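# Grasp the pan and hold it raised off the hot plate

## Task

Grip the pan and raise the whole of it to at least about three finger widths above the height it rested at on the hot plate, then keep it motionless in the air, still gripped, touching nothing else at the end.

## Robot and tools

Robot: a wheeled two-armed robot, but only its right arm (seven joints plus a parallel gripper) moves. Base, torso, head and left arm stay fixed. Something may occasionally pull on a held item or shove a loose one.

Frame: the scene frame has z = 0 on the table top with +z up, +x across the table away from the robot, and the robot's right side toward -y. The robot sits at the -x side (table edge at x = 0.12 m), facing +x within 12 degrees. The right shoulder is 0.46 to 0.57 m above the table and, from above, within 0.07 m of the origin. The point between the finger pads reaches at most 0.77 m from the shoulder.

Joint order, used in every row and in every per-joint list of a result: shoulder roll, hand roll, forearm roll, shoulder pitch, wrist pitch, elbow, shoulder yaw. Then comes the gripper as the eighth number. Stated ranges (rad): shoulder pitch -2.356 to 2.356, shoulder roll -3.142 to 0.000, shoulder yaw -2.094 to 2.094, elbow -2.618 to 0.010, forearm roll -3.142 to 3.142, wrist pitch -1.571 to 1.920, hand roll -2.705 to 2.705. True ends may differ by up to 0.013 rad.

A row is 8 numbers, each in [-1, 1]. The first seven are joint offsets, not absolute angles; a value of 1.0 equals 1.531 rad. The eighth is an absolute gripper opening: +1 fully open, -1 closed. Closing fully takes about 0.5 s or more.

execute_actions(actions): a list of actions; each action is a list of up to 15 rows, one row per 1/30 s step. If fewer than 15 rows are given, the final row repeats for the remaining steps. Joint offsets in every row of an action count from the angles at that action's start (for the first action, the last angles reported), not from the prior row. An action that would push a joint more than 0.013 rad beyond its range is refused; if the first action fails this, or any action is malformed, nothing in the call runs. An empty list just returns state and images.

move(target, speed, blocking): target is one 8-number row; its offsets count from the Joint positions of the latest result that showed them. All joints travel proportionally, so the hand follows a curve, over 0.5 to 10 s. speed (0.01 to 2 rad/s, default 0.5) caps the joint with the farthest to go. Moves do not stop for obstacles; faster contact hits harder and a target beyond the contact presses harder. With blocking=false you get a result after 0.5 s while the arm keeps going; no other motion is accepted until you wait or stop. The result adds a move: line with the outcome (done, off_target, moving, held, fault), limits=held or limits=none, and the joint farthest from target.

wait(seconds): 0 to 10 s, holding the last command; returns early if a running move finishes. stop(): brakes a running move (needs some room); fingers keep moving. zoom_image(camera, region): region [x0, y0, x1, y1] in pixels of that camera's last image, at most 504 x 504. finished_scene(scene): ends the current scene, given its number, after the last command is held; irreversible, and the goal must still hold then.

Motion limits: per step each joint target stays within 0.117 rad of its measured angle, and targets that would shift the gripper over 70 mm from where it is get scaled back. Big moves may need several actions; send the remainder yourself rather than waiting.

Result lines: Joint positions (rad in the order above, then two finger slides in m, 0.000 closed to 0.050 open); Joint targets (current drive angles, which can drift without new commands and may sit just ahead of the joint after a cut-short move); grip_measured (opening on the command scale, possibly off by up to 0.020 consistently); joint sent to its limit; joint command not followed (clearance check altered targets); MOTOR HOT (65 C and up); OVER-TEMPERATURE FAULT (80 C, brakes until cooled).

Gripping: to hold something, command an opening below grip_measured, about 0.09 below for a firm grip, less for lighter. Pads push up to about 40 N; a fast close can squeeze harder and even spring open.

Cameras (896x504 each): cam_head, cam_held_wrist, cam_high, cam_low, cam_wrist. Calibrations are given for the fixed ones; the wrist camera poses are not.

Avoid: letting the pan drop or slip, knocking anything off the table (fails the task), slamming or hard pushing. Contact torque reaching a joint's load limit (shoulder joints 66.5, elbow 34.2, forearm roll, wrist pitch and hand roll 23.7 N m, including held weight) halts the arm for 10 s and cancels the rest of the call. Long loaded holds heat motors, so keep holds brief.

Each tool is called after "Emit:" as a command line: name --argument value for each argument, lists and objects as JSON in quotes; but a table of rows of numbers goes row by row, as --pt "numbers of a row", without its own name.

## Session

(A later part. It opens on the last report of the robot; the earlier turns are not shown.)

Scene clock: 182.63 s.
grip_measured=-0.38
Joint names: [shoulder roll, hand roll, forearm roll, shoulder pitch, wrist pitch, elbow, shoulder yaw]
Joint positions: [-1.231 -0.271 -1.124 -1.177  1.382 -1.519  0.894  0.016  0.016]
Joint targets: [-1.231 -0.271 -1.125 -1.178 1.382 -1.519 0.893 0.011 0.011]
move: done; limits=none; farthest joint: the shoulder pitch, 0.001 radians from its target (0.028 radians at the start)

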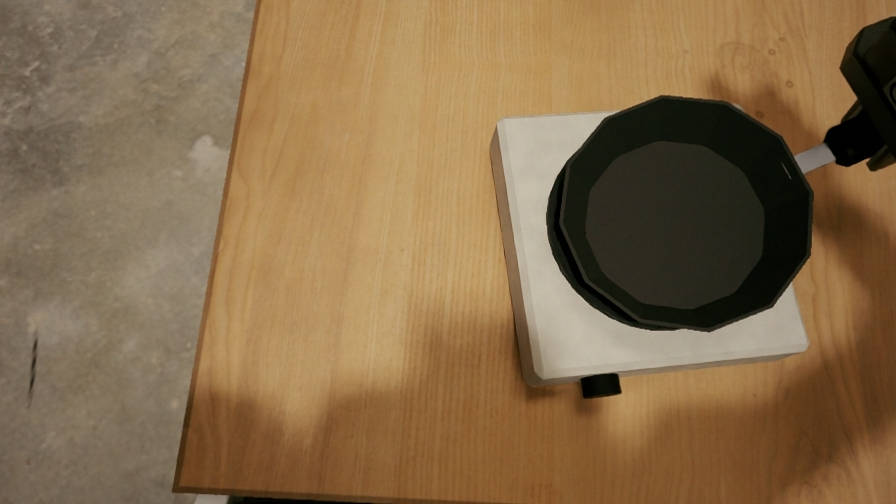

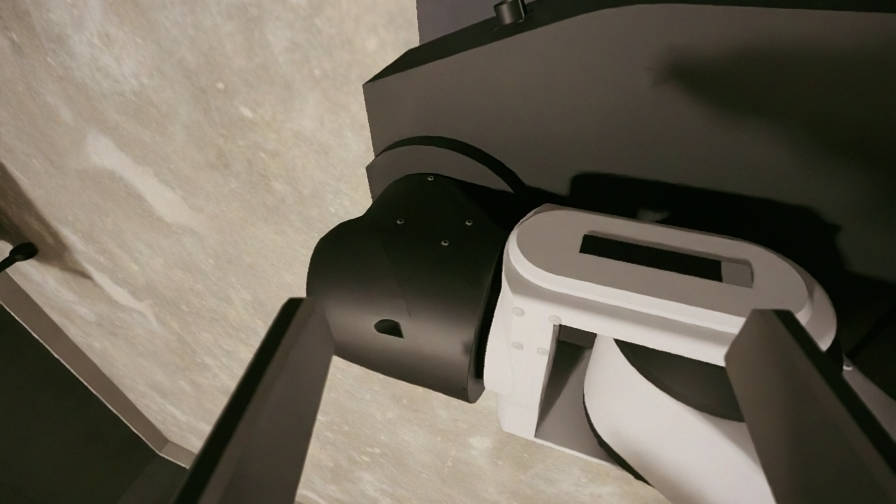

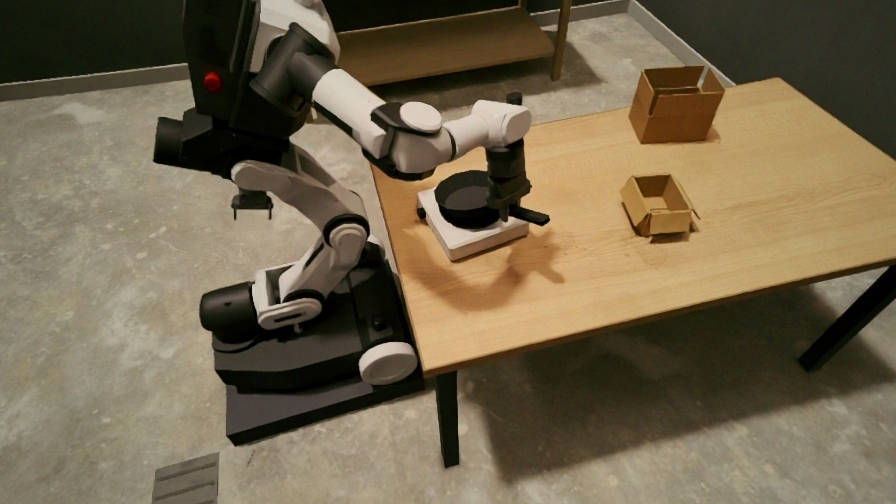

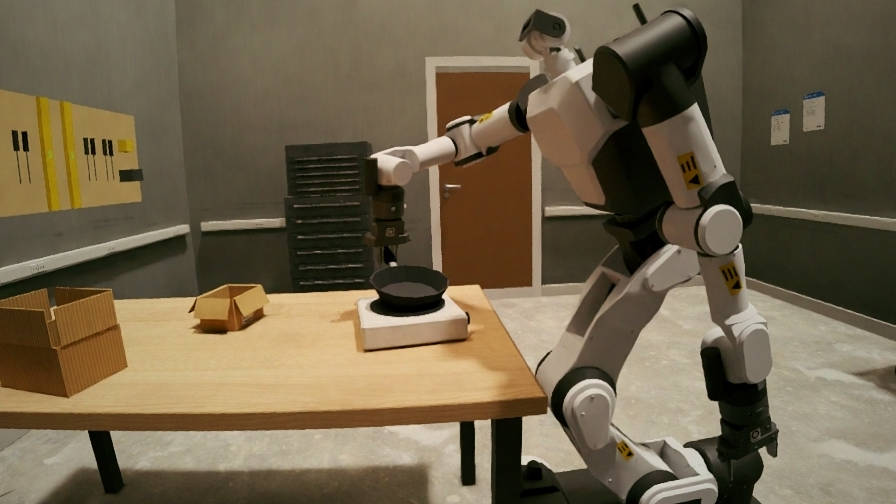

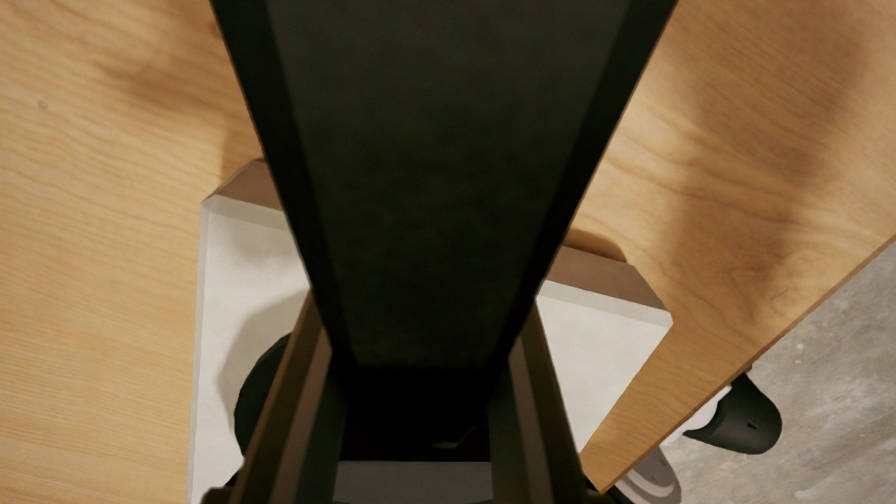

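Emit:
move --target '[0.0621, 0.2165, -0.1595, 0.0064, -0.0897, 0.2297, 0.0, -0.55]' --speed 0.3

Scene clock: 204.67 s.
grip_measured=-0.38
Joint names: [shoulder roll, hand roll, forearm roll, shoulder pitch, wrist pitch, elbow, shoulder yaw]
Joint positions: [-1.136  0.06  -1.368 -1.167  1.245 -1.167  0.894  0.016  0.016]
Joint targets: [-1.136 0.060 -1.369 -1.167 1.245 -1.167 0.894 0.011 0.011]
move: done; limits=none; farthest joint: the shoulder pitch, 0.000 radians from its target (0.010 radians at the start)

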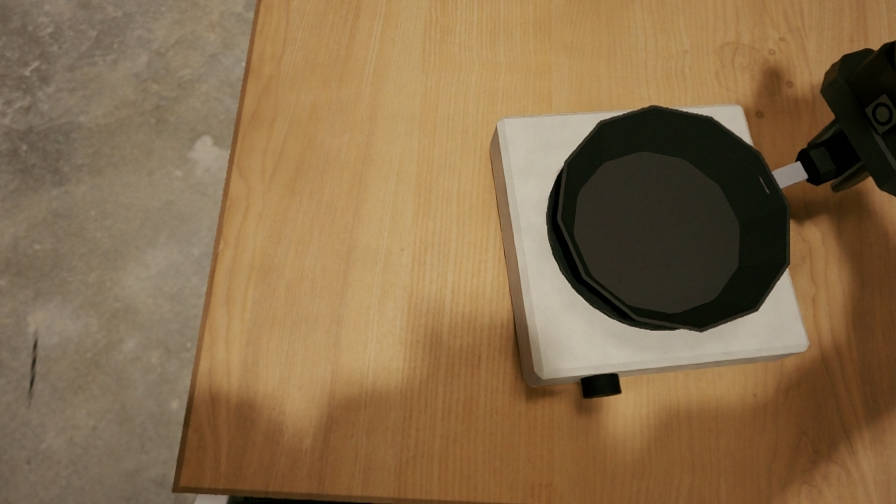

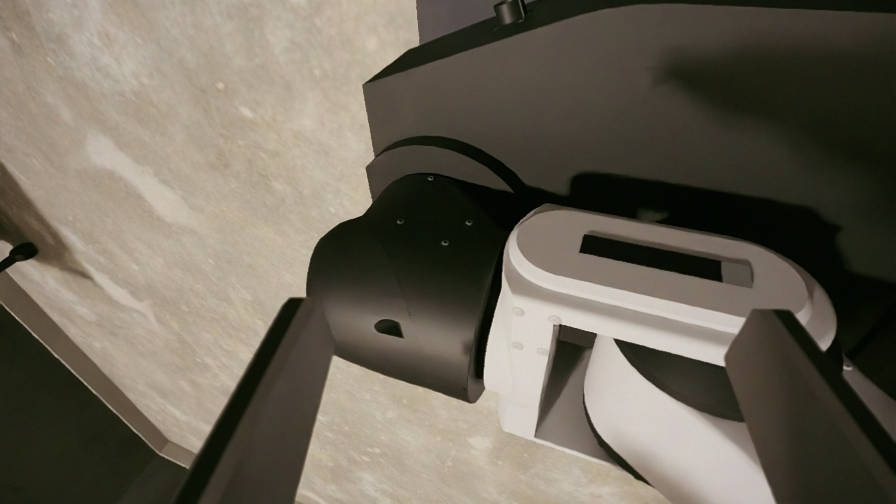

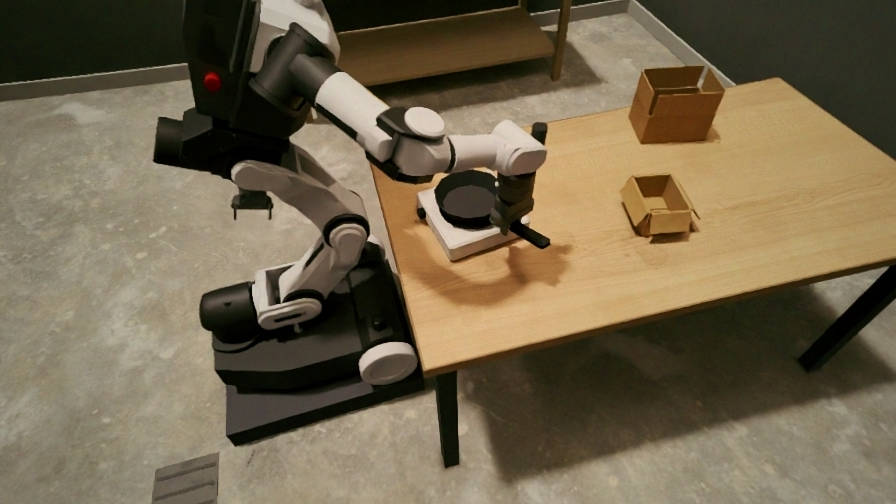

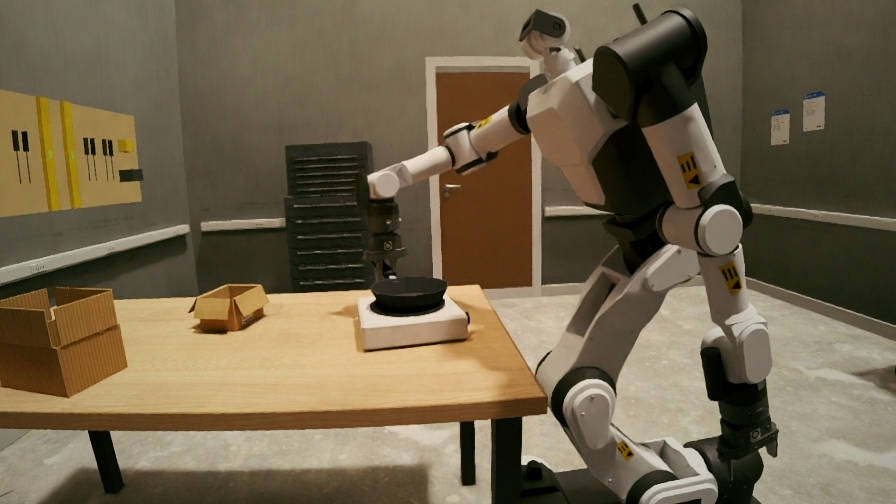

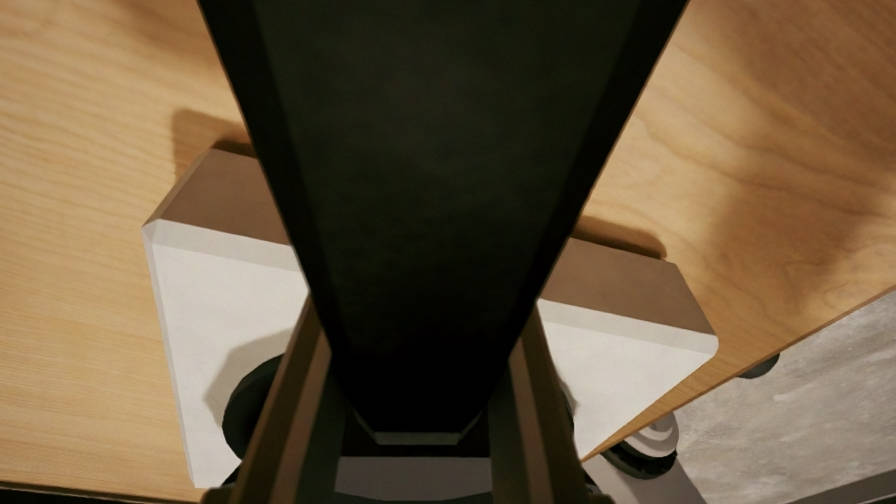

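Emit:
zoom_image --camera "cam_head" --region '[530, 80, 890, 360]'

Emit:
zoom_image --camera "cam_low" --region '[345, 225, 485, 355]'

Region (530, 80, 890, 360) of cam_head's 896x504 image, scaled by 1.400, with more detail than that image has.

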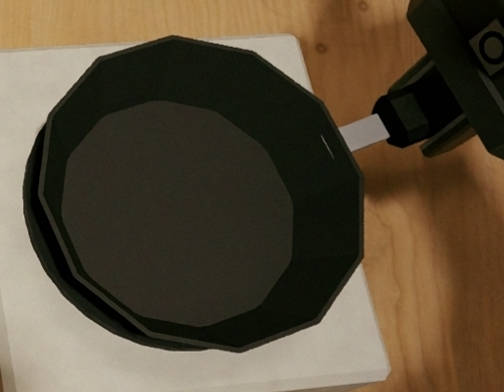

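Region (345, 225, 485, 355) of cam_low's 896x504 image, scaled by 3.600, with more detail than that image has; it fills the top 468 rows of this view, and the rest is white.

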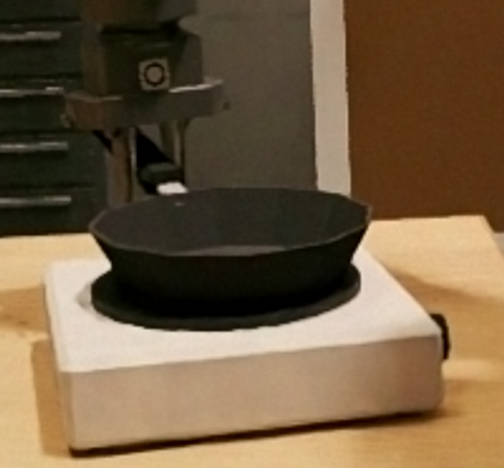

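Emit:
execute_actions --actions '[[[0,0,0,0,0,0,0,-0.45],[0,0,0,0,0,0,0,-0.4],[0,0,0,0,0,0,0,-0.37],[0,0,0,0,0,0,0,-0.34],[0,0,0,0,0,0,0,-0.3],[0,0,0,0,0,0,0,-0.2],[0,0,0,0,0,0,0,-0.1],[0,0,0,0,0,0,0,0.0]]]'

Emit:
move --target '[-0.0903, -0.0444, -0.0446, -0.037, 0.0824, -0.1109, -0.0254, 0.0]' --speed 0.35

Scene clock: 245.67 s.
grip_measured=+0.00
Joint names: [shoulder roll, hand roll, forearm roll, shoulder pitch, wrist pitch, elbow, shoulder yaw]
Joint positions: [-1.136  0.06  -1.368 -1.167  1.245 -1.167  0.895  0.025  0.025]
Joint targets: [-1.136 0.060 -1.368 -1.167 1.245 -1.167 0.894 0.025 0.025]

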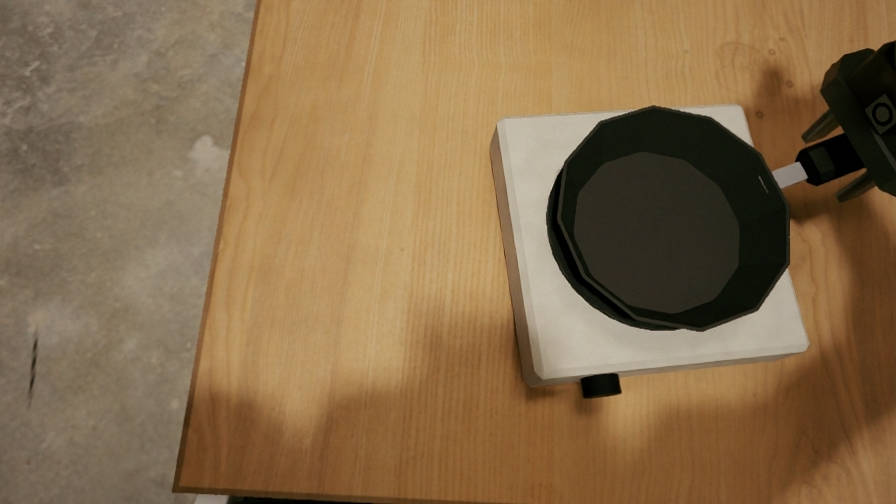

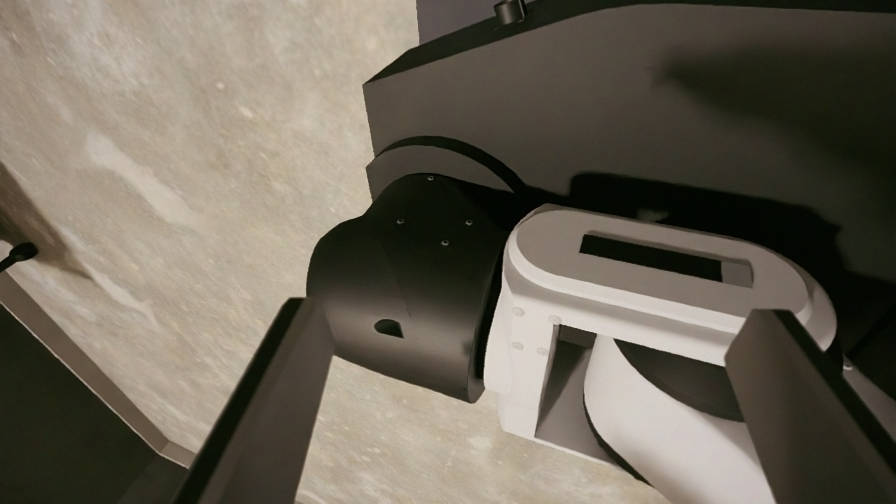

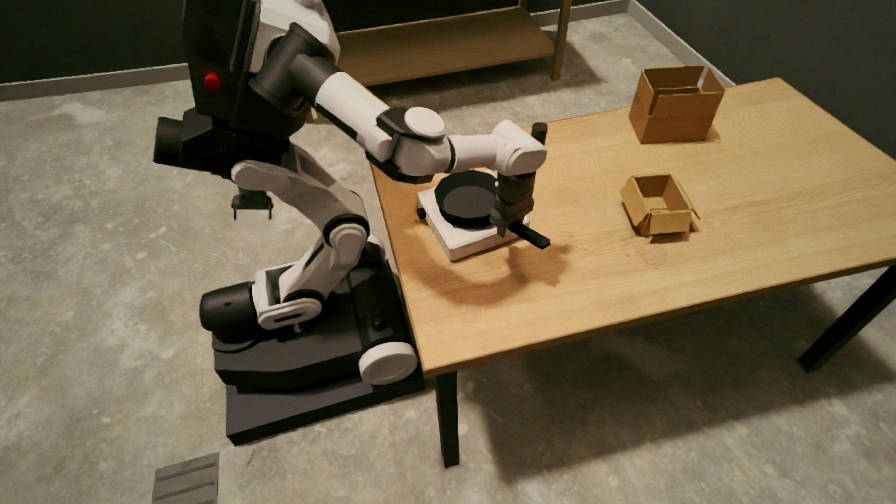

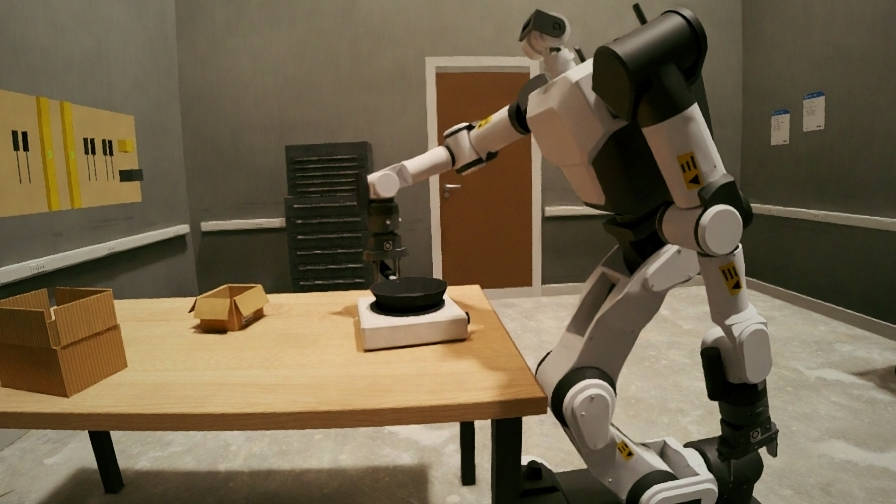

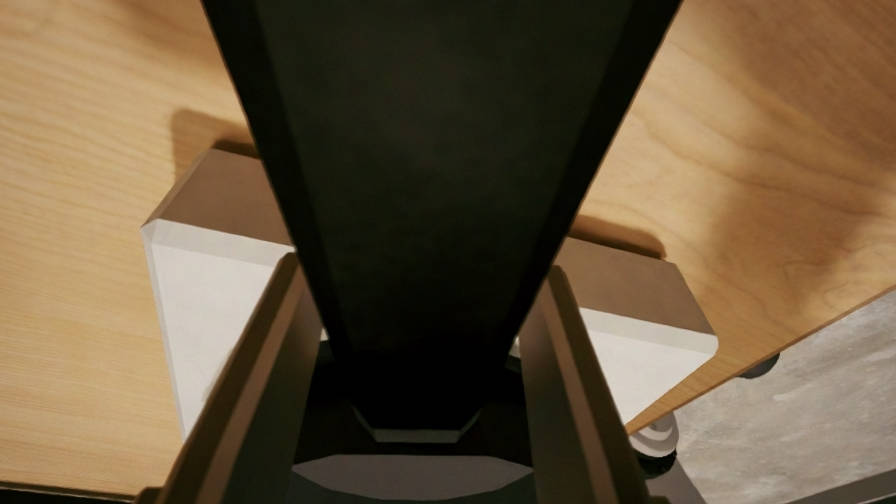

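Scene clock: 246.43 s.
grip_measured=+0.00
Joint names: [shoulder roll, hand roll, forearm roll, shoulder pitch, wrist pitch, elbow, shoulder yaw]
Joint positions: [-1.274 -0.007 -1.436 -1.223  1.371 -1.337  0.856  0.025  0.025]
Joint targets: [-1.274 -0.008 -1.437 -1.223 1.371 -1.337 0.856 0.025 0.025]
move: done; limits=none; farthest joint: the shoulder pitch, 0.001 radians from its target (0.057 radians at the start)

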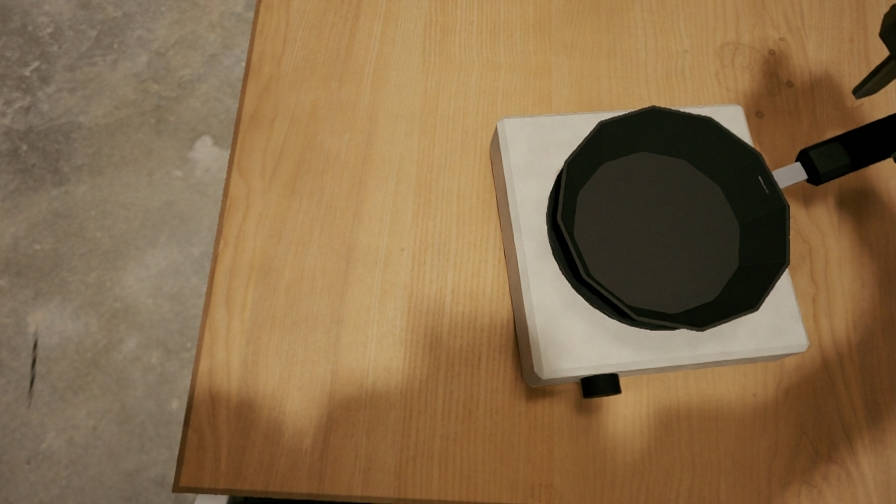

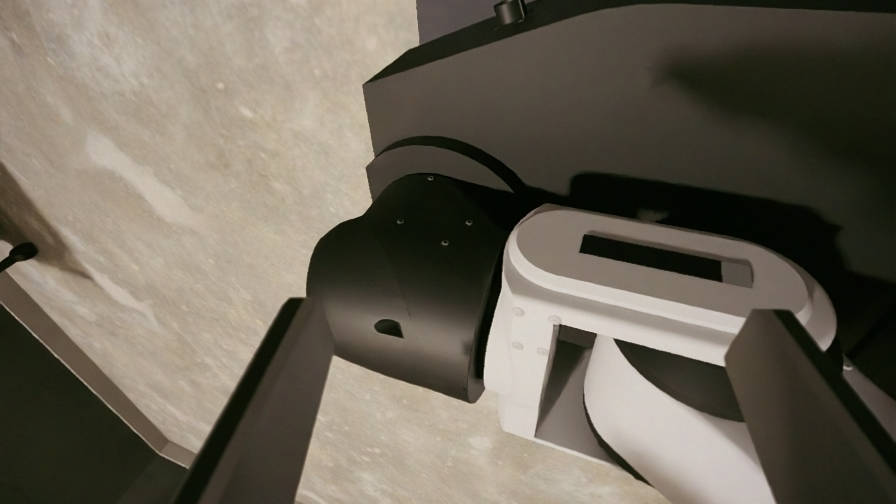

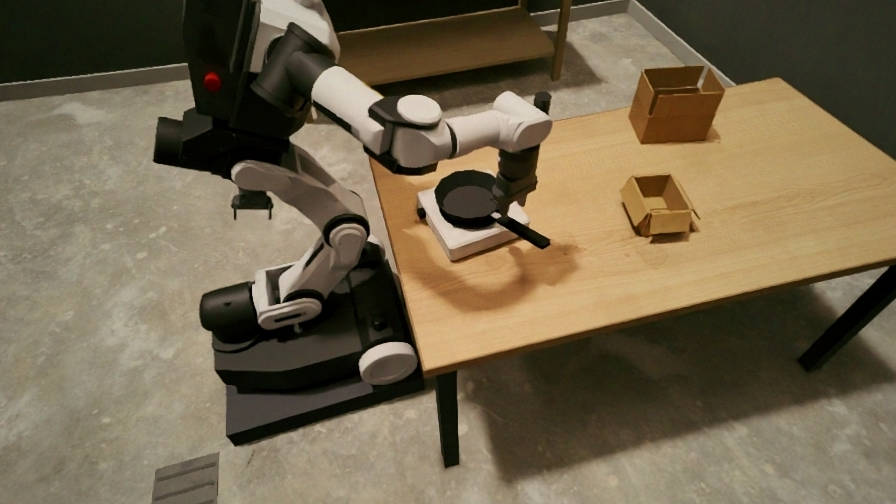

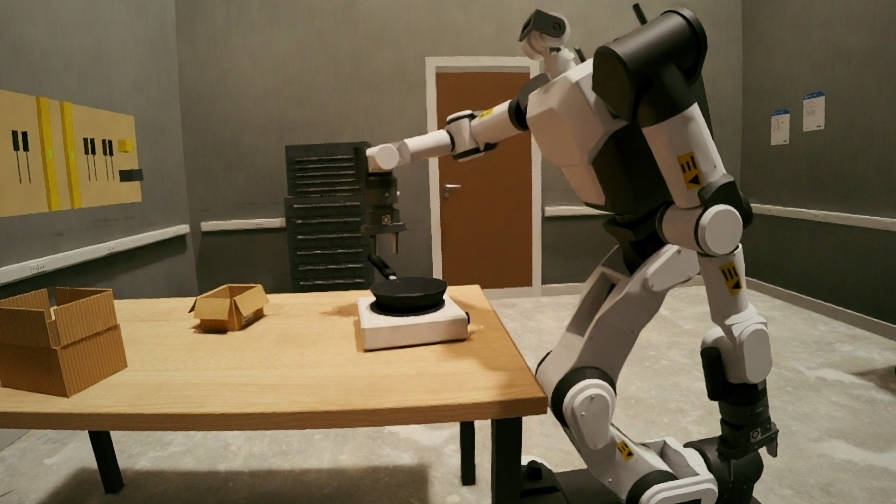

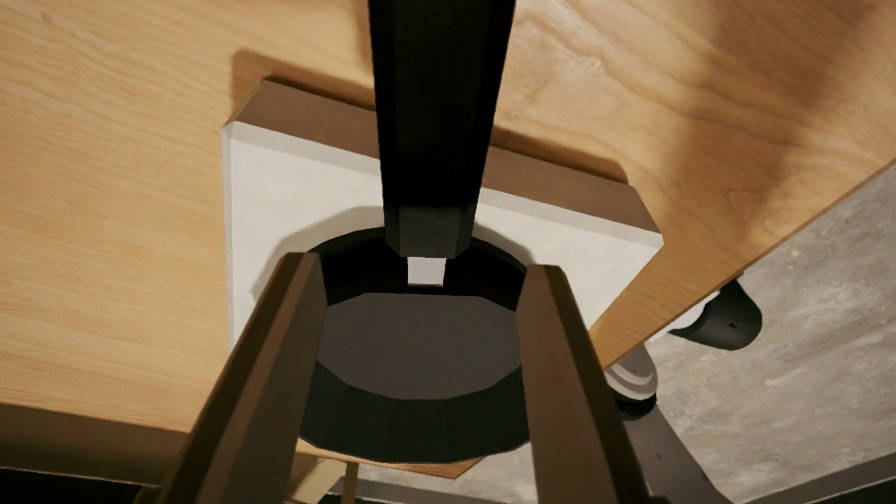

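Emit:
move --target '[0.107, 0.9201, -0.1001, 0.4657, 0.0093, -0.0778, -0.5397, -0.4]' --speed 1.0

Scene clock: 250.87 s.
grip_measured=-0.40
Joint names: [shoulder roll, hand roll, forearm roll, shoulder pitch, wrist pitch, elbow, shoulder yaw]
Joint positions: [-1.11   1.401 -1.59  -0.511  1.385 -1.456  0.03   0.015  0.015]
Joint targets: [-1.110 1.401 -1.590 -0.510 1.385 -1.456 0.030 0.015 0.015]
move: done; limits=none; farthest joint: the hand roll, 0.001 radians from its target (1.409 radians at the start)

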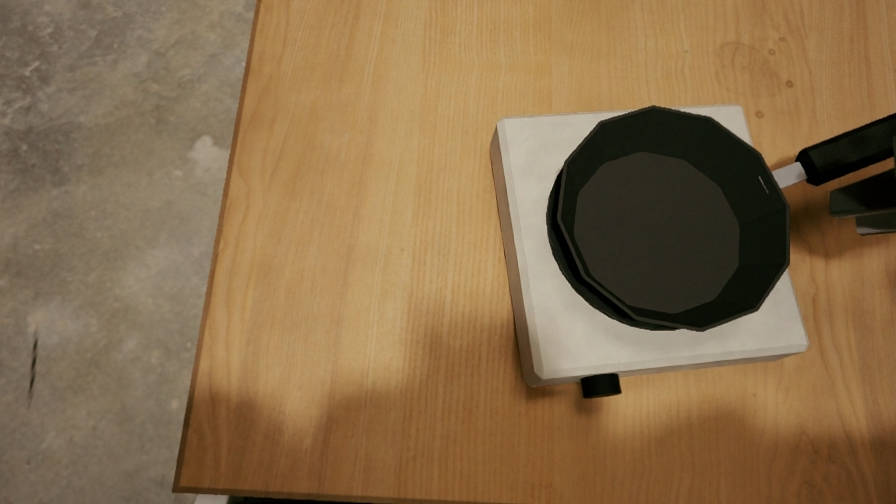

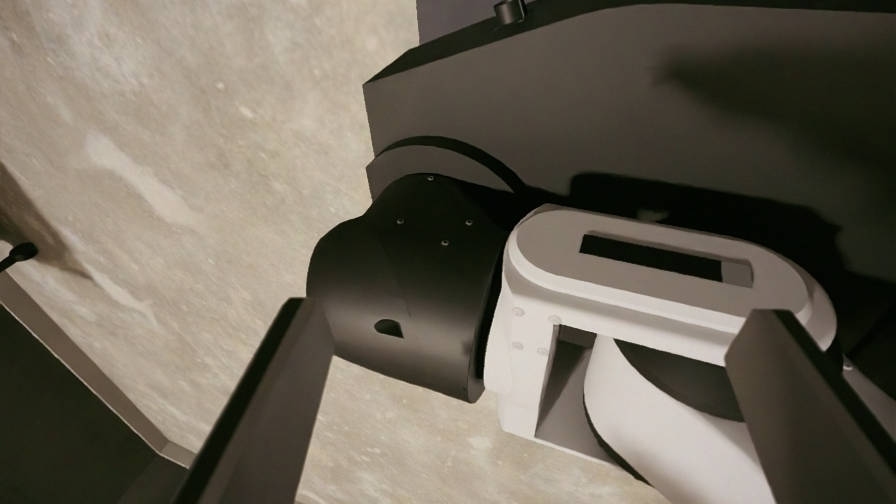

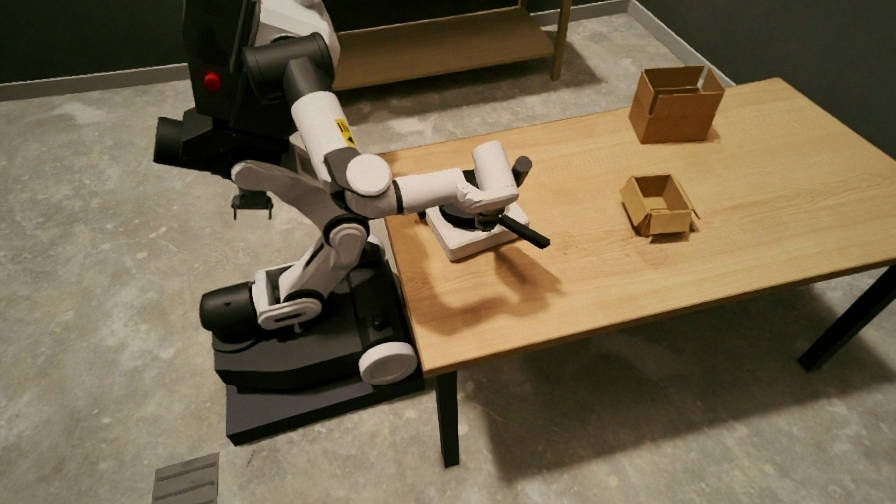

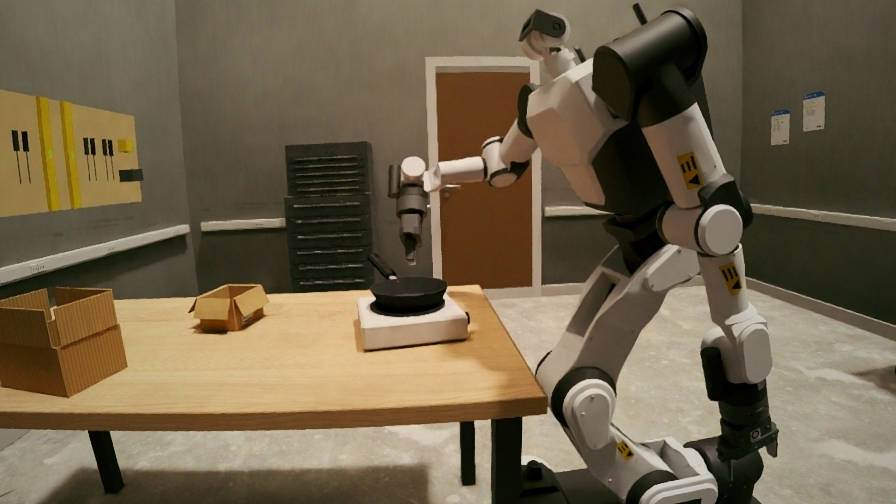

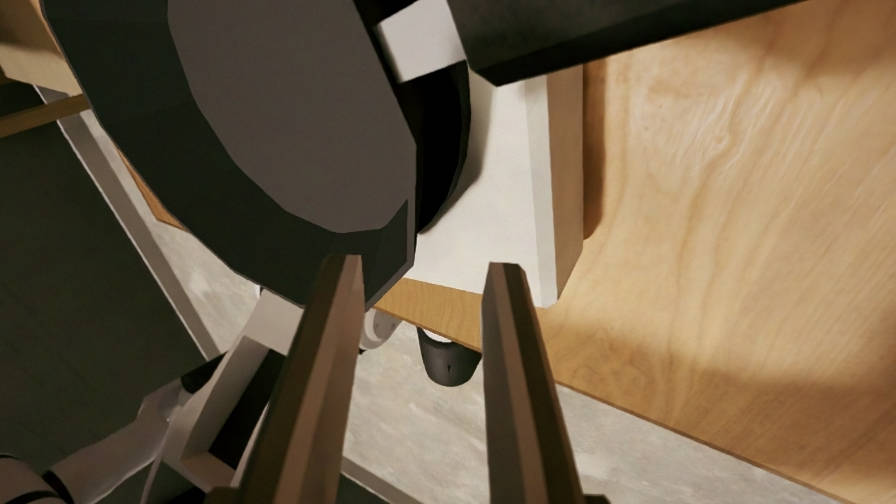

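Emit:
zoom_image --camera "cam_wrist" --region '[300, 60, 560, 320]'

Emit:
zoom_image --camera "cam_low" --region '[350, 150, 490, 320]'

Region (300, 60, 560, 320) of cam_wrist's 896x504 image, scaled by 1.938, with more detail than that image has.

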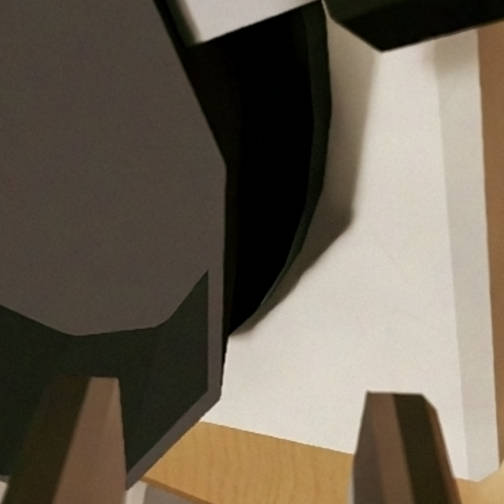

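Region (350, 150, 490, 320) of cam_low's 896x504 image, scaled by 2.965, with more detail than that image has; it fills the left 415 columns of this view, and the rest is white.

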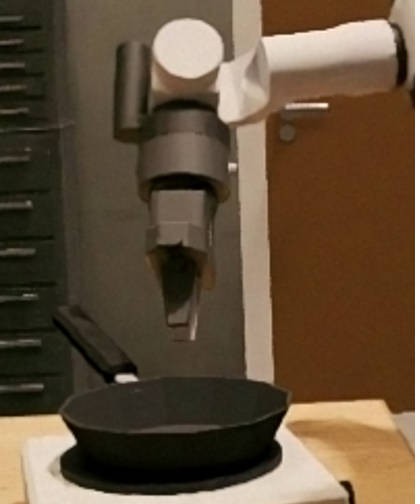

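Emit:
move --target '[0.0705, -0.0114, 0.0587, -0.0283, -0.0967, 0.0209, 0.1076, -0.5]' --speed 0.15

Scene clock: 273.83 s.
grip_measured=-0.50
Joint names: [shoulder roll, hand roll, forearm roll, shoulder pitch, wrist pitch, elbow, shoulder yaw]
Joint positions: [-1.003  1.383 -1.5   -0.554  1.237 -1.424  0.195  0.013  0.013]
Joint targets: [-1.002 1.383 -1.500 -0.554 1.237 -1.424 0.195 0.013 0.013]
move: done; limits=none; farthest joint: the shoulder pitch, 0.001 radians from its target (0.044 radians at the start)

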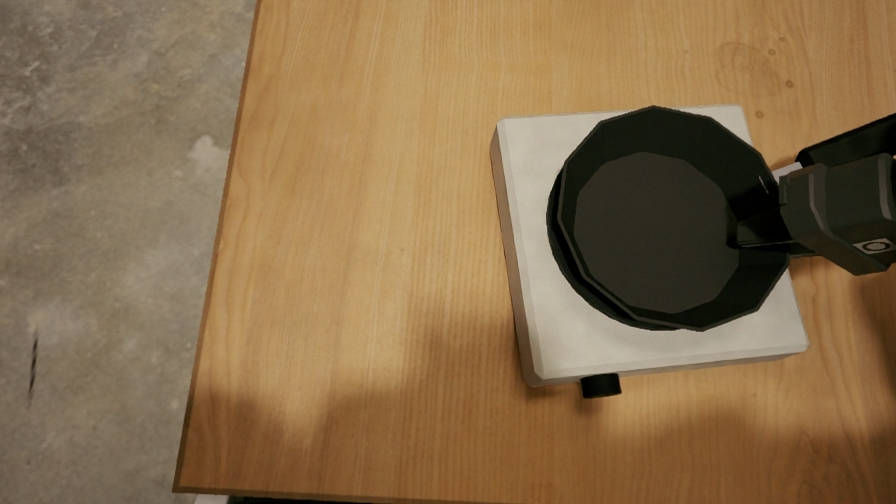

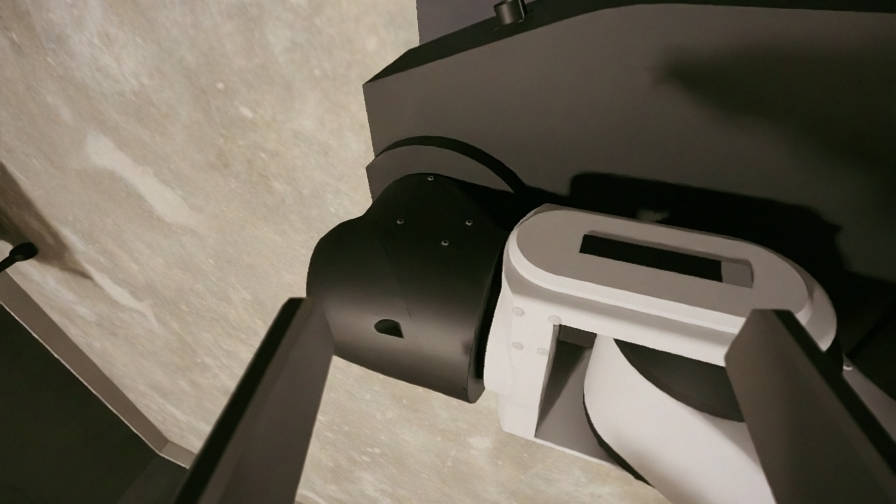

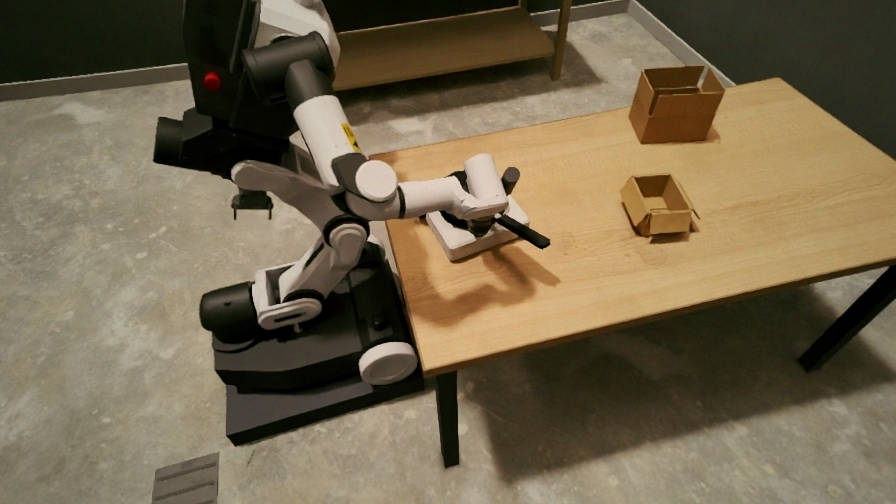

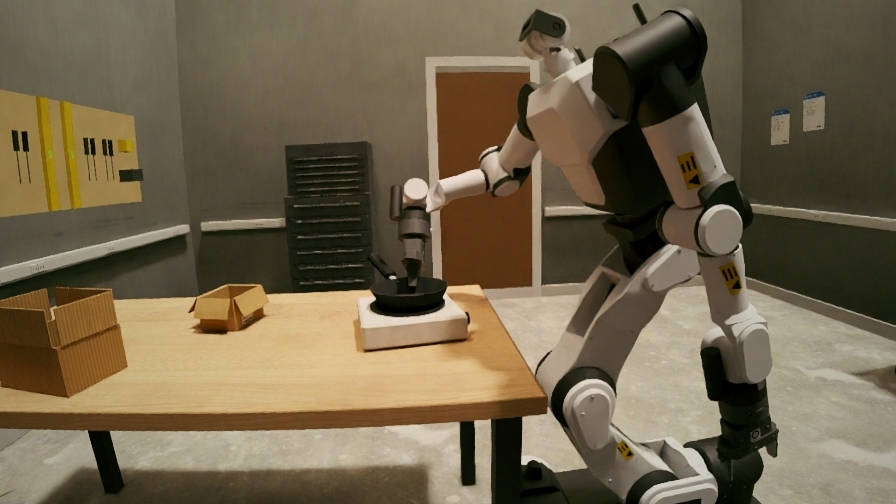

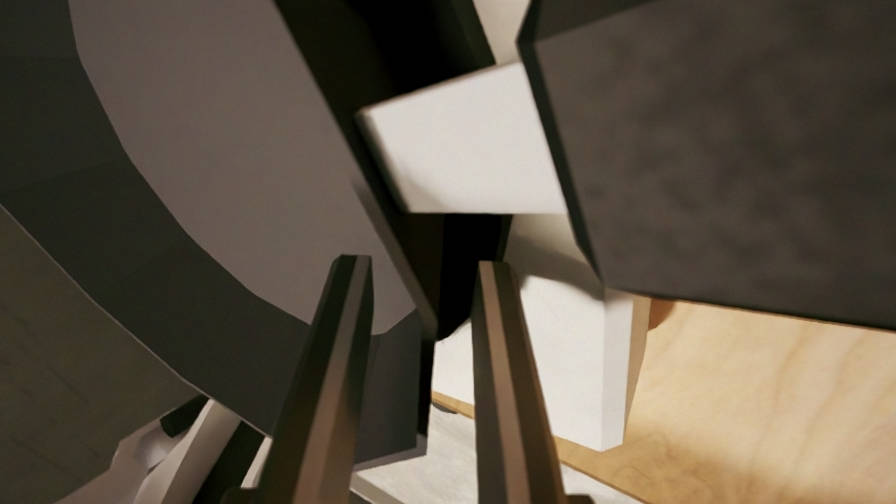

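Emit:
zoom_image --camera "cam_wrist" --region '[290, 230, 564, 504]'

Emit:
zoom_image --camera "cam_head" --region '[696, 120, 896, 320]'

Emit:
zoom_image --camera "cam_low" --region '[360, 220, 460, 320]'

Region (290, 230, 564, 504) of cam_wrist's 896x504 image, scaled by 1.839, with more detail than that image has.

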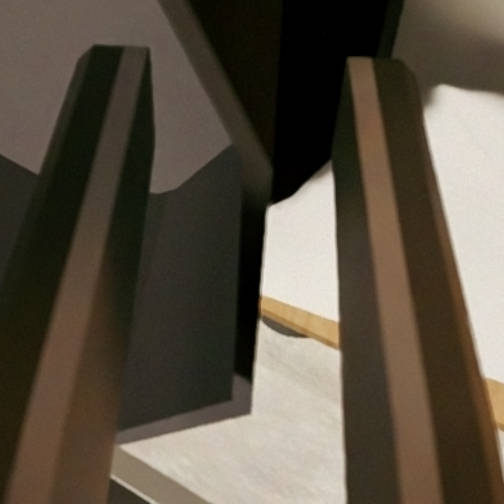

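Region (696, 120, 896, 320) of cam_head's 896x504 image, scaled by 2.520, with more detail than that image has.

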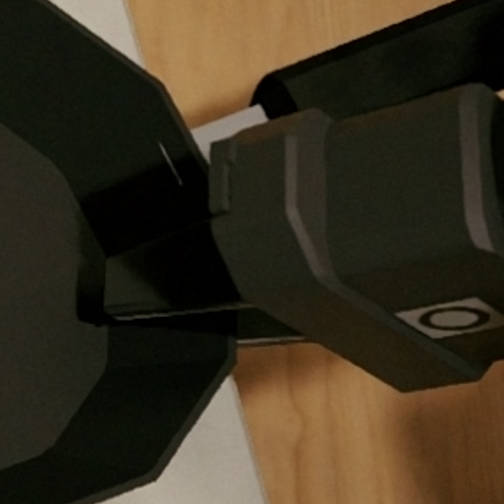

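Region (360, 220, 460, 320) of cam_low's 896x504 image, scaled by 5.040, with more detail than that image has.

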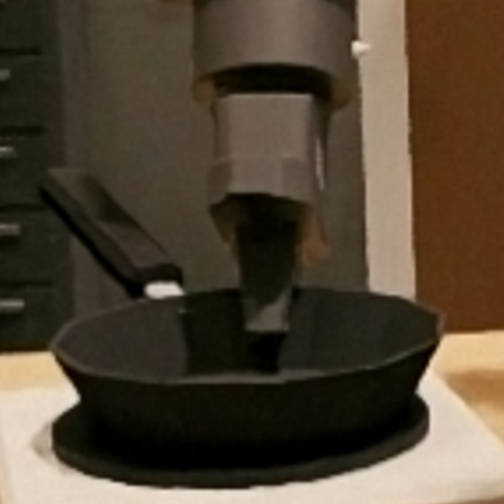

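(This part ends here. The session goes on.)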